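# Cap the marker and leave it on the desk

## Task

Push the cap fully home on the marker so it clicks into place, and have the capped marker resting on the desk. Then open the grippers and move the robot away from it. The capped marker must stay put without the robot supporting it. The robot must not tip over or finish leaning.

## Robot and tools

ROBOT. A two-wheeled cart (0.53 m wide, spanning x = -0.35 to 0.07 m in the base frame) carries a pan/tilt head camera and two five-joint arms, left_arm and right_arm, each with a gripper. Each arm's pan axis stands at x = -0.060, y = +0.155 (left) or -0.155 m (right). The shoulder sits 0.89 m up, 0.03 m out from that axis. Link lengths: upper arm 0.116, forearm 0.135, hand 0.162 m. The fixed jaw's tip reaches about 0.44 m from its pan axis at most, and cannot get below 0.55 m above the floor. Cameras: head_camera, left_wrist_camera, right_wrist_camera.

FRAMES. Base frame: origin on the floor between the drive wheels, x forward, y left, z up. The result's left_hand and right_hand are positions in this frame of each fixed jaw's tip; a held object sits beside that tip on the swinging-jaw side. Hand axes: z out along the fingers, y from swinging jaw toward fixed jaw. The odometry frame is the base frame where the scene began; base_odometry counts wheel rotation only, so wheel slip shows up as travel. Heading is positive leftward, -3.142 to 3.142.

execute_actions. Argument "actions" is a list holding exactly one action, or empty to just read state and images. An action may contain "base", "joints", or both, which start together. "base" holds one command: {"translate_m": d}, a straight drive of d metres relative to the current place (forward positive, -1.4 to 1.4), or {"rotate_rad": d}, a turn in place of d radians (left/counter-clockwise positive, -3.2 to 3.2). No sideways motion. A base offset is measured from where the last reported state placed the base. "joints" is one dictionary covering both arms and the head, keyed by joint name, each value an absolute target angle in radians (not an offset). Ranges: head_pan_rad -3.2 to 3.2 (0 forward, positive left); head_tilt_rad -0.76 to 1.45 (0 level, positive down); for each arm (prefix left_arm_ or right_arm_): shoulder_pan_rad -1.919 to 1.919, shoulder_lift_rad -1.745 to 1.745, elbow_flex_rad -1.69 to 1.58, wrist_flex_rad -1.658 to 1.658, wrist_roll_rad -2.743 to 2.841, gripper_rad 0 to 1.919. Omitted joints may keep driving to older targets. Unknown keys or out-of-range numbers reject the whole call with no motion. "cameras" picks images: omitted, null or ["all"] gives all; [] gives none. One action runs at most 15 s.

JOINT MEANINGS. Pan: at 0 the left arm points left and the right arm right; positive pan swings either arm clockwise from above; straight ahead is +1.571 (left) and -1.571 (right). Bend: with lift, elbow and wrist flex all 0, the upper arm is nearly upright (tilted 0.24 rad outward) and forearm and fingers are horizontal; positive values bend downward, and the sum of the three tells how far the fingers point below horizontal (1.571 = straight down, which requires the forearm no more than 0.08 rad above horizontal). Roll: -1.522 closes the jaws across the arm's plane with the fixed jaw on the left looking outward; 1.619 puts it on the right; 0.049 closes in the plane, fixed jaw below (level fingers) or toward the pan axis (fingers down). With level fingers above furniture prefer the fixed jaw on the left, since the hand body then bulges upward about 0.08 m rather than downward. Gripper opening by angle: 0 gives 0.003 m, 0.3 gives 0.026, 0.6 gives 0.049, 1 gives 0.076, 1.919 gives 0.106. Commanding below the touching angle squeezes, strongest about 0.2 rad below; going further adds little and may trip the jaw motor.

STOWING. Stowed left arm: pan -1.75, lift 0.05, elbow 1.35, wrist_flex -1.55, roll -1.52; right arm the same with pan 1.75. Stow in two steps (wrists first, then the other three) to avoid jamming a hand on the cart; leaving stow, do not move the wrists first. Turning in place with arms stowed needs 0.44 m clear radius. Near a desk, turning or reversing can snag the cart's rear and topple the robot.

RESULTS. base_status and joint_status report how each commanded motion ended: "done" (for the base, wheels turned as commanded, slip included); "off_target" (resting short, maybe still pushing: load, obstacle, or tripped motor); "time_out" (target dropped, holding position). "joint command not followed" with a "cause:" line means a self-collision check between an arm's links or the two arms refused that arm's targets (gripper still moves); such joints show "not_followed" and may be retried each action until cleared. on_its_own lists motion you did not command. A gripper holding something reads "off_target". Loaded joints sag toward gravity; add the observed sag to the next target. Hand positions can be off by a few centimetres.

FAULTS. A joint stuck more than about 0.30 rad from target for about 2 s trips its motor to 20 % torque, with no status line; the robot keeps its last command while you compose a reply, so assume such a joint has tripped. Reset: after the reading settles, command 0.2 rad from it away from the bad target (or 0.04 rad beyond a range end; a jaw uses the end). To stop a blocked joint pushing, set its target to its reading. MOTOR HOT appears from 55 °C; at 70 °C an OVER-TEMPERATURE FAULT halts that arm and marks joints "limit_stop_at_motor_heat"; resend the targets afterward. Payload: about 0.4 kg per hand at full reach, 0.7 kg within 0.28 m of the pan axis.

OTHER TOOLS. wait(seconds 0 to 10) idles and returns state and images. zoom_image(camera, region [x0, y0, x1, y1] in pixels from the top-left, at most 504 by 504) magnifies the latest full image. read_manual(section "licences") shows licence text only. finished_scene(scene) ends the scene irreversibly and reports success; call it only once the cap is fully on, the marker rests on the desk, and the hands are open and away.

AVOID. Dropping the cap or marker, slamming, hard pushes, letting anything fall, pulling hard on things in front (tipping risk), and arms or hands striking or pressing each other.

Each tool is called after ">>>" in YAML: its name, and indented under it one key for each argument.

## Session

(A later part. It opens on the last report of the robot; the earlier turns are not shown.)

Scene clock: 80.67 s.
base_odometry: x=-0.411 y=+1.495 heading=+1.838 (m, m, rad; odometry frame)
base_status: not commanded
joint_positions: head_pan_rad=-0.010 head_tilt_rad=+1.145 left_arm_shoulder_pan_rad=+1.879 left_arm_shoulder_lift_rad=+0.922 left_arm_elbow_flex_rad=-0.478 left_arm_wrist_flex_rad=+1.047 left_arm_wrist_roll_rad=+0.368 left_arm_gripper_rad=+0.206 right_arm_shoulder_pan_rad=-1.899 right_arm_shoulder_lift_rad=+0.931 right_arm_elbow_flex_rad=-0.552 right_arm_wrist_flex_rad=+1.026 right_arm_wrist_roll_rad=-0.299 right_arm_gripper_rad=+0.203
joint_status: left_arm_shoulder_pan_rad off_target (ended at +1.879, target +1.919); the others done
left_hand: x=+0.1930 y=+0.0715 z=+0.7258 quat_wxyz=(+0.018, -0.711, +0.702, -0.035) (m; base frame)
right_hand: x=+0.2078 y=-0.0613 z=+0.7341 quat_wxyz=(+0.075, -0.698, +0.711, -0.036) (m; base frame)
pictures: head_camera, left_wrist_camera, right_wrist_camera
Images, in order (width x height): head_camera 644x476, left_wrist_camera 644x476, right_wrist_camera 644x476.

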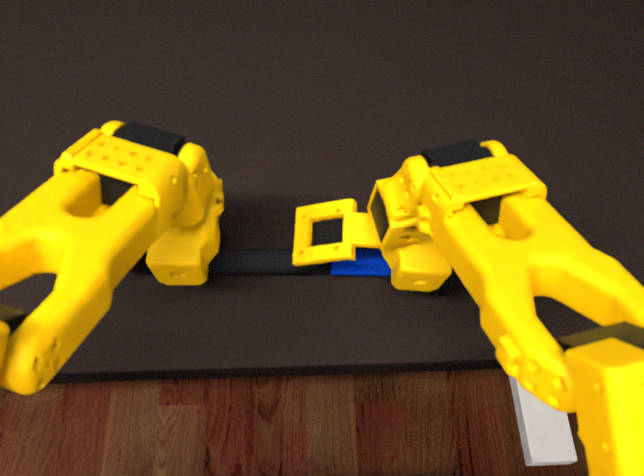

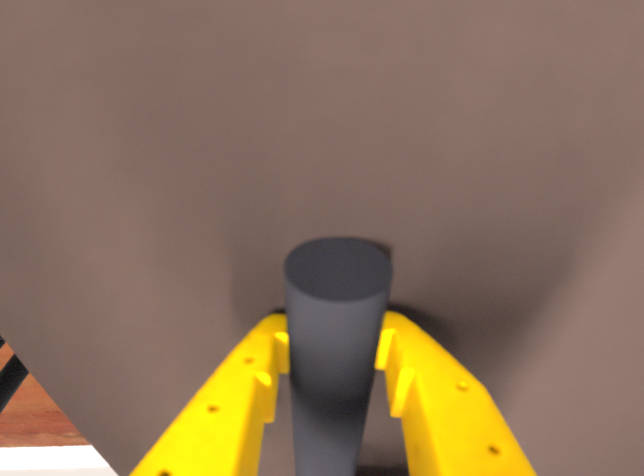

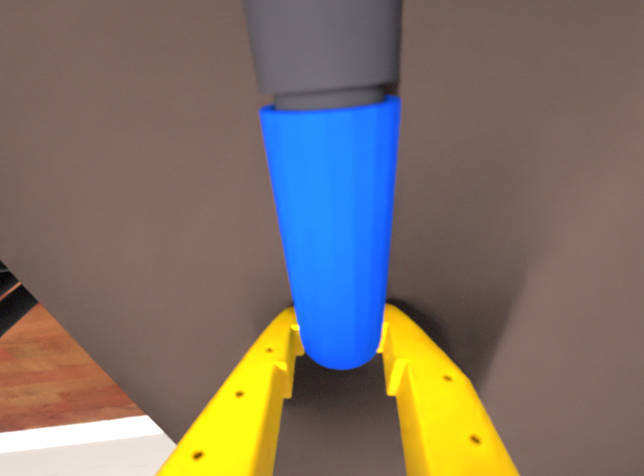

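Same finishing move as before.

>>> execute_actions:
  actions:
    - {"joints":{"left_arm_gripper_rad":0.35,"left_arm_shoulder_pan_rad":1.87,"right_arm_shoulder_pan_rad":-1.899,"left_arm_wrist_flex_rad":1.08}}
  cameras: []

>>> execute_actions:
  actions:
    - {"joints":{"left_arm_shoulder_pan_rad":1.755,"left_arm_wrist_roll_rad":0.29,"left_arm_wrist_flex_rad":1.11}}
  cameras: ["left_wrist_camera"]

>>> execute_actions:
  actions:
    - {"joints":{"left_arm_gripper_rad":0.03,"left_arm_wrist_flex_rad":1.04}}
  cameras: ["head_camera","left_wrist_camera"]

>>> execute_actions:
  actions:
    - {"joints":{"left_arm_shoulder_pan_rad":1.919,"right_arm_shoulder_pan_rad":-1.919,"left_arm_wrist_roll_rad":0.34}}

Scene clock: 89.33 s.
base_odometry: x=-0.411 y=+1.495 heading=+1.838 (m, m, rad; odometry frame)
base_status: not commanded
joint_positions: head_pan_rad=-0.010 head_tilt_rad=+1.145 left_arm_shoulder_pan_rad=+1.874 left_arm_shoulder_lift_rad=+0.922 left_arm_elbow_flex_rad=-0.478 left_arm_wrist_flex_rad=+1.068 left_arm_wrist_roll_rad=+0.370 left_arm_gripper_rad=+0.340 right_arm_shoulder_pan_rad=-1.899 right_arm_shoulder_lift_rad=+0.931 right_arm_elbow_flex_rad=-0.552 right_arm_wrist_flex_rad=+1.028 right_arm_wrist_roll_rad=-0.302 right_arm_gripper_rad=+0.203
joint_status: all done
left_hand: x=+0.1901 y=+0.0737 z=+0.7258 quat_wxyz=(+0.013, -0.713, +0.700, -0.026) (m; base frame)
right_hand: x=+0.2076 y=-0.0613 z=+0.7341 quat_wxyz=(+0.074, -0.697, +0.713, -0.035) (m; base frame)
pictures: none
No camera images: the call's "cameras" was empty. Leave "cameras" out to get every camera's image.

Scene clock: 90.07 s.
base_odometry: x=-0.411 y=+1.495 heading=+1.838 (m, m, rad; odometry frame)
base_status: not commanded
joint_positions: head_pan_rad=-0.010 head_tilt_rad=+1.145 left_arm_shoulder_pan_rad=+1.767 left_arm_shoulder_lift_rad=+0.922 left_arm_elbow_flex_rad=-0.478 left_arm_wrist_flex_rad=+1.099 left_arm_wrist_roll_rad=+0.298 left_arm_gripper_rad=+0.340 right_arm_shoulder_pan_rad=-1.899 right_arm_shoulder_lift_rad=+0.931 right_arm_elbow_flex_rad=-0.552 right_arm_wrist_flex_rad=+1.028 right_arm_wrist_roll_rad=-0.302 right_arm_gripper_rad=+0.203
joint_status: all done
left_hand: x=+0.1925 y=+0.1025 z=+0.7258 quat_wxyz=(+0.007, -0.726, +0.688, -0.012) (m; base frame)
right_hand: x=+0.2076 y=-0.0613 z=+0.7341 quat_wxyz=(+0.074, -0.697, +0.713, -0.035) (m; base frame)
pictures: left_wrist_camera
Images, in order (width x height): left_wrist_camera 644x476.

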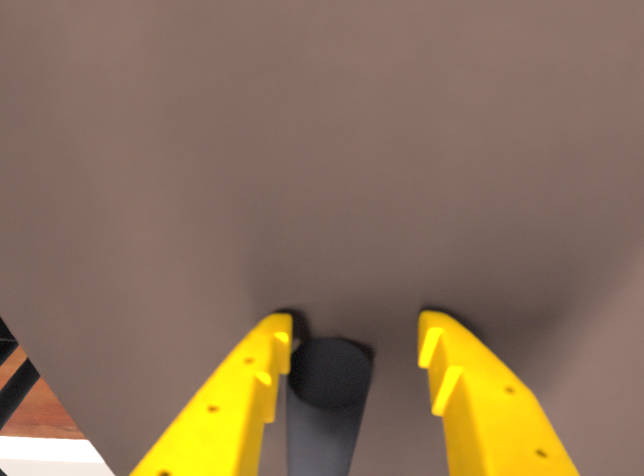

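Scene clock: 90.77 s.
base_odometry: x=-0.411 y=+1.495 heading=+1.838 (m, m, rad; odometry frame)
base_status: not commanded
joint_positions: head_pan_rad=-0.010 head_tilt_rad=+1.145 left_arm_shoulder_pan_rad=+1.767 left_arm_shoulder_lift_rad=+0.922 left_arm_elbow_flex_rad=-0.478 left_arm_wrist_flex_rad=+1.053 left_arm_wrist_roll_rad=+0.298 left_arm_gripper_rad=+0.041 right_arm_shoulder_pan_rad=-1.899 right_arm_shoulder_lift_rad=+0.931 right_arm_elbow_flex_rad=-0.552 right_arm_wrist_flex_rad=+1.028 right_arm_wrist_roll_rad=-0.302 right_arm_gripper_rad=+0.203
joint_status: all done
left_hand: x=+0.1997 y=+0.1011 z=+0.7258 quat_wxyz=(+0.020, -0.725, +0.688, -0.031) (m; base frame)
right_hand: x=+0.2076 y=-0.0613 z=+0.7341 quat_wxyz=(+0.074, -0.697, +0.713, -0.035) (m; base frame)
pictures: head_camera, left_wrist_camera
Images, in order (width x height): head_camera 644x476, left_wrist_camera 644x476.

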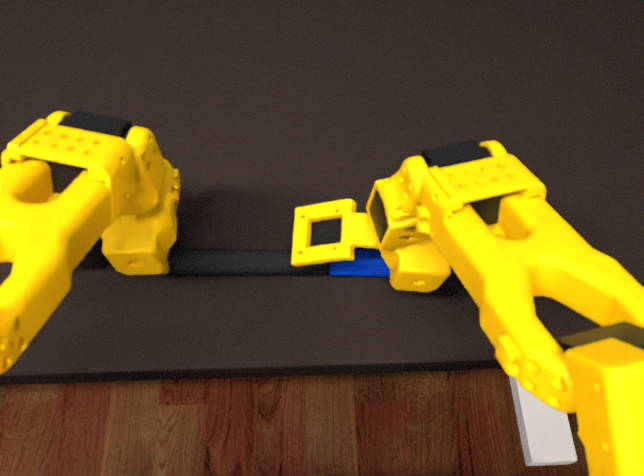

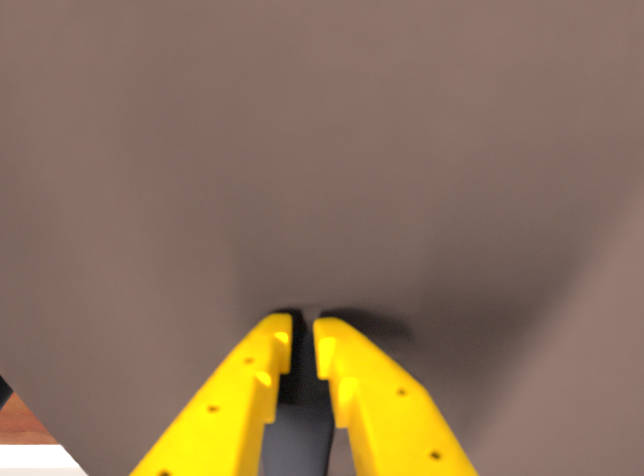

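Scene clock: 91.53 s.
base_odometry: x=-0.411 y=+1.495 heading=+1.838 (m, m, rad; odometry frame)
base_status: not commanded
joint_positions: head_pan_rad=-0.010 head_tilt_rad=+1.145 left_arm_shoulder_pan_rad=+1.823 left_arm_shoulder_lift_rad=+0.923 left_arm_elbow_flex_rad=-0.475 left_arm_wrist_flex_rad=+1.053 left_arm_wrist_roll_rad=+0.328 left_arm_gripper_rad=+0.040 right_arm_shoulder_pan_rad=-1.890 right_arm_shoulder_lift_rad=+0.931 right_arm_elbow_flex_rad=-0.552 right_arm_wrist_flex_rad=+1.028 right_arm_wrist_roll_rad=-0.302 right_arm_gripper_rad=+0.203
joint_status: left_arm_shoulder_pan_rad off_target (ended at +1.824, target +1.919); right_arm_shoulder_pan_rad off_target (ended at -1.890, target -1.919); the others done
left_hand: x=+0.1954 y=+0.0864 z=+0.7251 quat_wxyz=(+0.017, -0.716, +0.697, -0.030) (m; base frame)
right_hand: x=+0.2085 y=-0.0638 z=+0.7341 quat_wxyz=(+0.074, -0.694, +0.716, -0.036) (m; base frame)
pictures: head_camera, left_wrist_camera, right_wrist_camera
Images, in order (width x height): head_camera 644x476, left_wrist_camera 644x476, right_wrist_camera 644x476.

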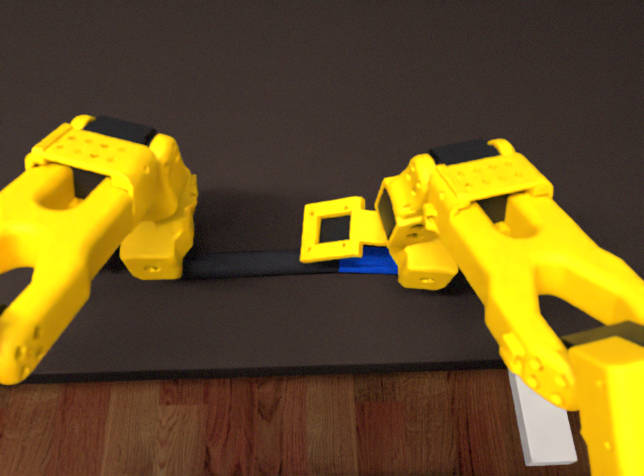

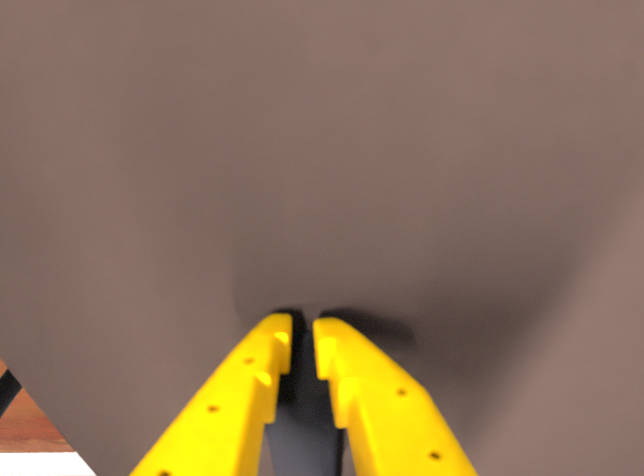

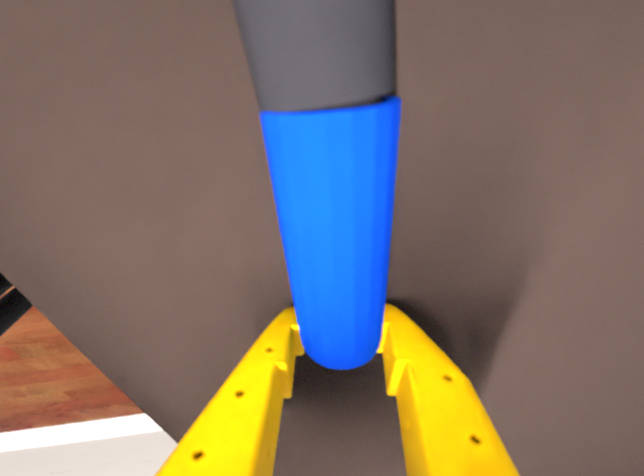

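>>> execute_actions:
  actions:
    - {"joints":{"left_arm_wrist_flex_rad":1.01}}
  cameras: ["right_wrist_camera"]

>>> execute_actions:
  actions:
    - {"joints":{"left_arm_shoulder_pan_rad":1.7,"right_arm_shoulder_pan_rad":-1.885}}
  cameras: []

>>> execute_actions:
  actions:
    - {"joints":{"right_arm_gripper_rad":0.45,"right_arm_wrist_flex_rad":1.05}}
  cameras: ["right_wrist_camera"]

Scene clock: 95.30 s.
base_odometry: x=-0.411 y=+1.495 heading=+1.838 (m, m, rad; odometry frame)
base_status: not commanded
joint_positions: head_pan_rad=-0.010 head_tilt_rad=+1.145 left_arm_shoulder_pan_rad=+1.823 left_arm_shoulder_lift_rad=+0.923 left_arm_elbow_flex_rad=-0.473 left_arm_wrist_flex_rad=+1.038 left_arm_wrist_roll_rad=+0.328 left_arm_gripper_rad=+0.040 right_arm_shoulder_pan_rad=-1.889 right_arm_shoulder_lift_rad=+0.931 right_arm_elbow_flex_rad=-0.552 right_arm_wrist_flex_rad=+1.028 right_arm_wrist_roll_rad=-0.302 right_arm_gripper_rad=+0.203
joint_status: all done
left_hand: x=+0.1975 y=+0.0859 z=+0.7249 quat_wxyz=(+0.021, -0.716, +0.697, -0.036) (m; base frame)
right_hand: x=+0.2086 y=-0.0642 z=+0.7341 quat_wxyz=(+0.074, -0.693, +0.716, -0.036) (m; base frame)
pictures: right_wrist_camera
Images, in order (width x height): right_wrist_camera 644x476.

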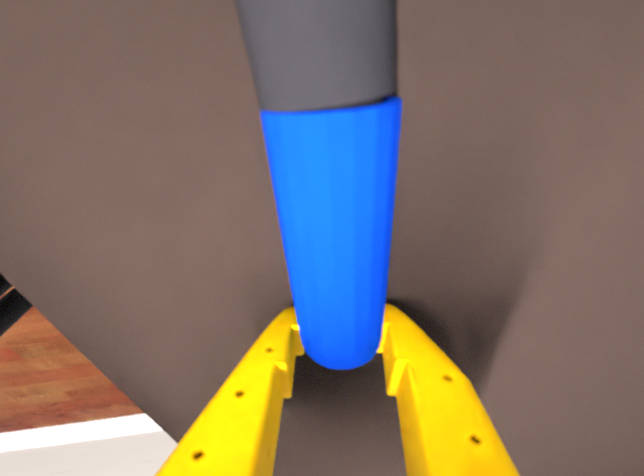

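Scene clock: 96.17 s.
base_odometry: x=-0.411 y=+1.495 heading=+1.838 (m, m, rad; odometry frame)
base_status: not commanded
joint_positions: head_pan_rad=-0.010 head_tilt_rad=+1.145 left_arm_shoulder_pan_rad=+1.712 left_arm_shoulder_lift_rad=+0.923 left_arm_elbow_flex_rad=-0.473 left_arm_wrist_flex_rad=+1.022 left_arm_wrist_roll_rad=+0.332 left_arm_gripper_rad=+0.040 right_arm_shoulder_pan_rad=-1.875 right_arm_shoulder_lift_rad=+0.931 right_arm_elbow_flex_rad=-0.552 right_arm_wrist_flex_rad=+1.028 right_arm_wrist_roll_rad=-0.302 right_arm_gripper_rad=+0.203
joint_status: all done
left_hand: x=+0.2060 y=+0.1147 z=+0.7250 quat_wxyz=(+0.027, -0.755, +0.654, -0.041) (m; base frame)
right_hand: x=+0.2098 y=-0.0679 z=+0.7341 quat_wxyz=(+0.074, -0.688, +0.721, -0.036) (m; base frame)
pictures: none
No camera images: the call's "cameras" was empty. Leave "cameras" out to get every camera's image.

Scene clock: 96.90 s.
base_odometry: x=-0.411 y=+1.495 heading=+1.838 (m, m, rad; odometry frame)
base_status: not commanded
joint_positions: head_pan_rad=-0.010 head_tilt_rad=+1.145 left_arm_shoulder_pan_rad=+1.712 left_arm_shoulder_lift_rad=+0.923 left_arm_elbow_flex_rad=-0.473 left_arm_wrist_flex_rad=+1.022 left_arm_wrist_roll_rad=+0.332 left_arm_gripper_rad=+0.040 right_arm_shoulder_pan_rad=-1.875 right_arm_shoulder_lift_rad=+0.931 right_arm_elbow_flex_rad=-0.553 right_arm_wrist_flex_rad=+1.043 right_arm_wrist_roll_rad=-0.302 right_arm_gripper_rad=+0.441
joint_status: all done
left_hand: x=+0.2060 y=+0.1147 z=+0.7250 quat_wxyz=(+0.027, -0.755, +0.654, -0.041) (m; base frame)
right_hand: x=+0.2078 y=-0.0685 z=+0.7341 quat_wxyz=(+0.067, -0.688, +0.721, -0.033) (m; base frame)
pictures: right_wrist_camera
Images, in order (width x height): right_wrist_camera 644x476.

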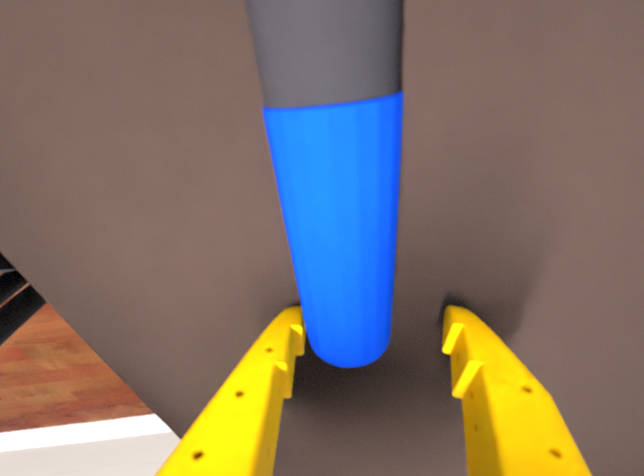

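Flush now. Retreat.

>>> execute_actions:
  actions:
    - {"joints":{"right_arm_shoulder_lift_rad":0.5,"right_arm_wrist_flex_rad":1.35,"right_arm_shoulder_pan_rad":-1.7,"left_arm_shoulder_lift_rad":0.5,"left_arm_wrist_flex_rad":1.4}}
  cameras: []

>>> execute_actions:
  actions:
    - {"base":{"translate_m":-0.3},"joints":{"right_arm_shoulder_pan_rad":-1.4,"left_arm_shoulder_pan_rad":1.4,"right_arm_shoulder_lift_rad":-0.2,"left_arm_shoulder_lift_rad":-0.2,"right_arm_elbow_flex_rad":0.3,"left_arm_elbow_flex_rad":0.3,"head_tilt_rad":0.85}}
  cameras: ["head_camera"]

Scene clock: 102.20 s.
base_odometry: x=-0.411 y=+1.495 heading=+1.838 (m, m, rad; odometry frame)
base_status: not commanded
joint_positions: head_pan_rad=-0.010 head_tilt_rad=+1.145 left_arm_shoulder_pan_rad=+1.712 left_arm_shoulder_lift_rad=+0.549 left_arm_elbow_flex_rad=-0.473 left_arm_wrist_flex_rad=+1.389 left_arm_wrist_roll_rad=+0.332 left_arm_gripper_rad=+0.040 right_arm_shoulder_pan_rad=-1.711 right_arm_shoulder_lift_rad=+0.561 right_arm_elbow_flex_rad=-0.553 right_arm_wrist_flex_rad=+1.344 right_arm_wrist_roll_rad=-0.302 right_arm_gripper_rad=+0.442
joint_status: all done
left_hand: x=+0.1945 y=+0.1163 z=+0.8099 quat_wxyz=(+0.029, -0.754, +0.654, -0.044) (m; base frame)
right_hand: x=+0.2136 y=-0.1141 z=+0.8203 quat_wxyz=(+0.094, -0.625, +0.773, -0.056) (m; base frame)
pictures: none
No camera images: the call's "cameras" was empty. Leave "cameras" out to get every camera's image.

Scene clock: 104.53 s.
base_odometry: x=-0.331 y=+1.206 heading=+1.839 (m, m, rad; odometry frame)
base_status: done
joint_positions: head_pan_rad=-0.010 head_tilt_rad=+0.865 left_arm_shoulder_pan_rad=+1.412 left_arm_shoulder_lift_rad=-0.169 left_arm_elbow_flex_rad=+0.303 left_arm_wrist_flex_rad=+1.389 left_arm_wrist_roll_rad=+0.332 left_arm_gripper_rad=+0.040 right_arm_shoulder_pan_rad=-1.410 right_arm_shoulder_lift_rad=-0.161 right_arm_elbow_flex_rad=+0.304 right_arm_wrist_flex_rad=+1.344 right_arm_wrist_roll_rad=-0.302 right_arm_gripper_rad=+0.442
joint_status: all done
left_hand: x=+0.1118 y=+0.1798 z=+0.8361 quat_wxyz=(+0.016, -0.844, +0.535, -0.018) (m; base frame)
right_hand: x=+0.1183 y=-0.1816 z=+0.8350 quat_wxyz=(+0.033, -0.505, +0.862, -0.027) (m; base frame)
pictures: head_camera
Images, in order (width x height): head_camera 644x476.

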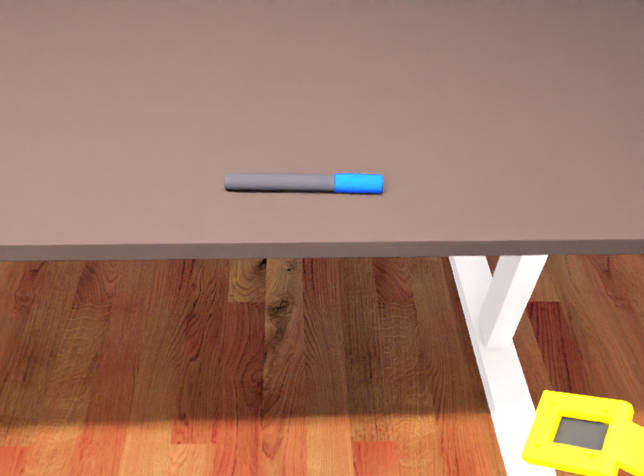

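>>> finished_scene:
  scene: 2

The scene is finished: the task was done.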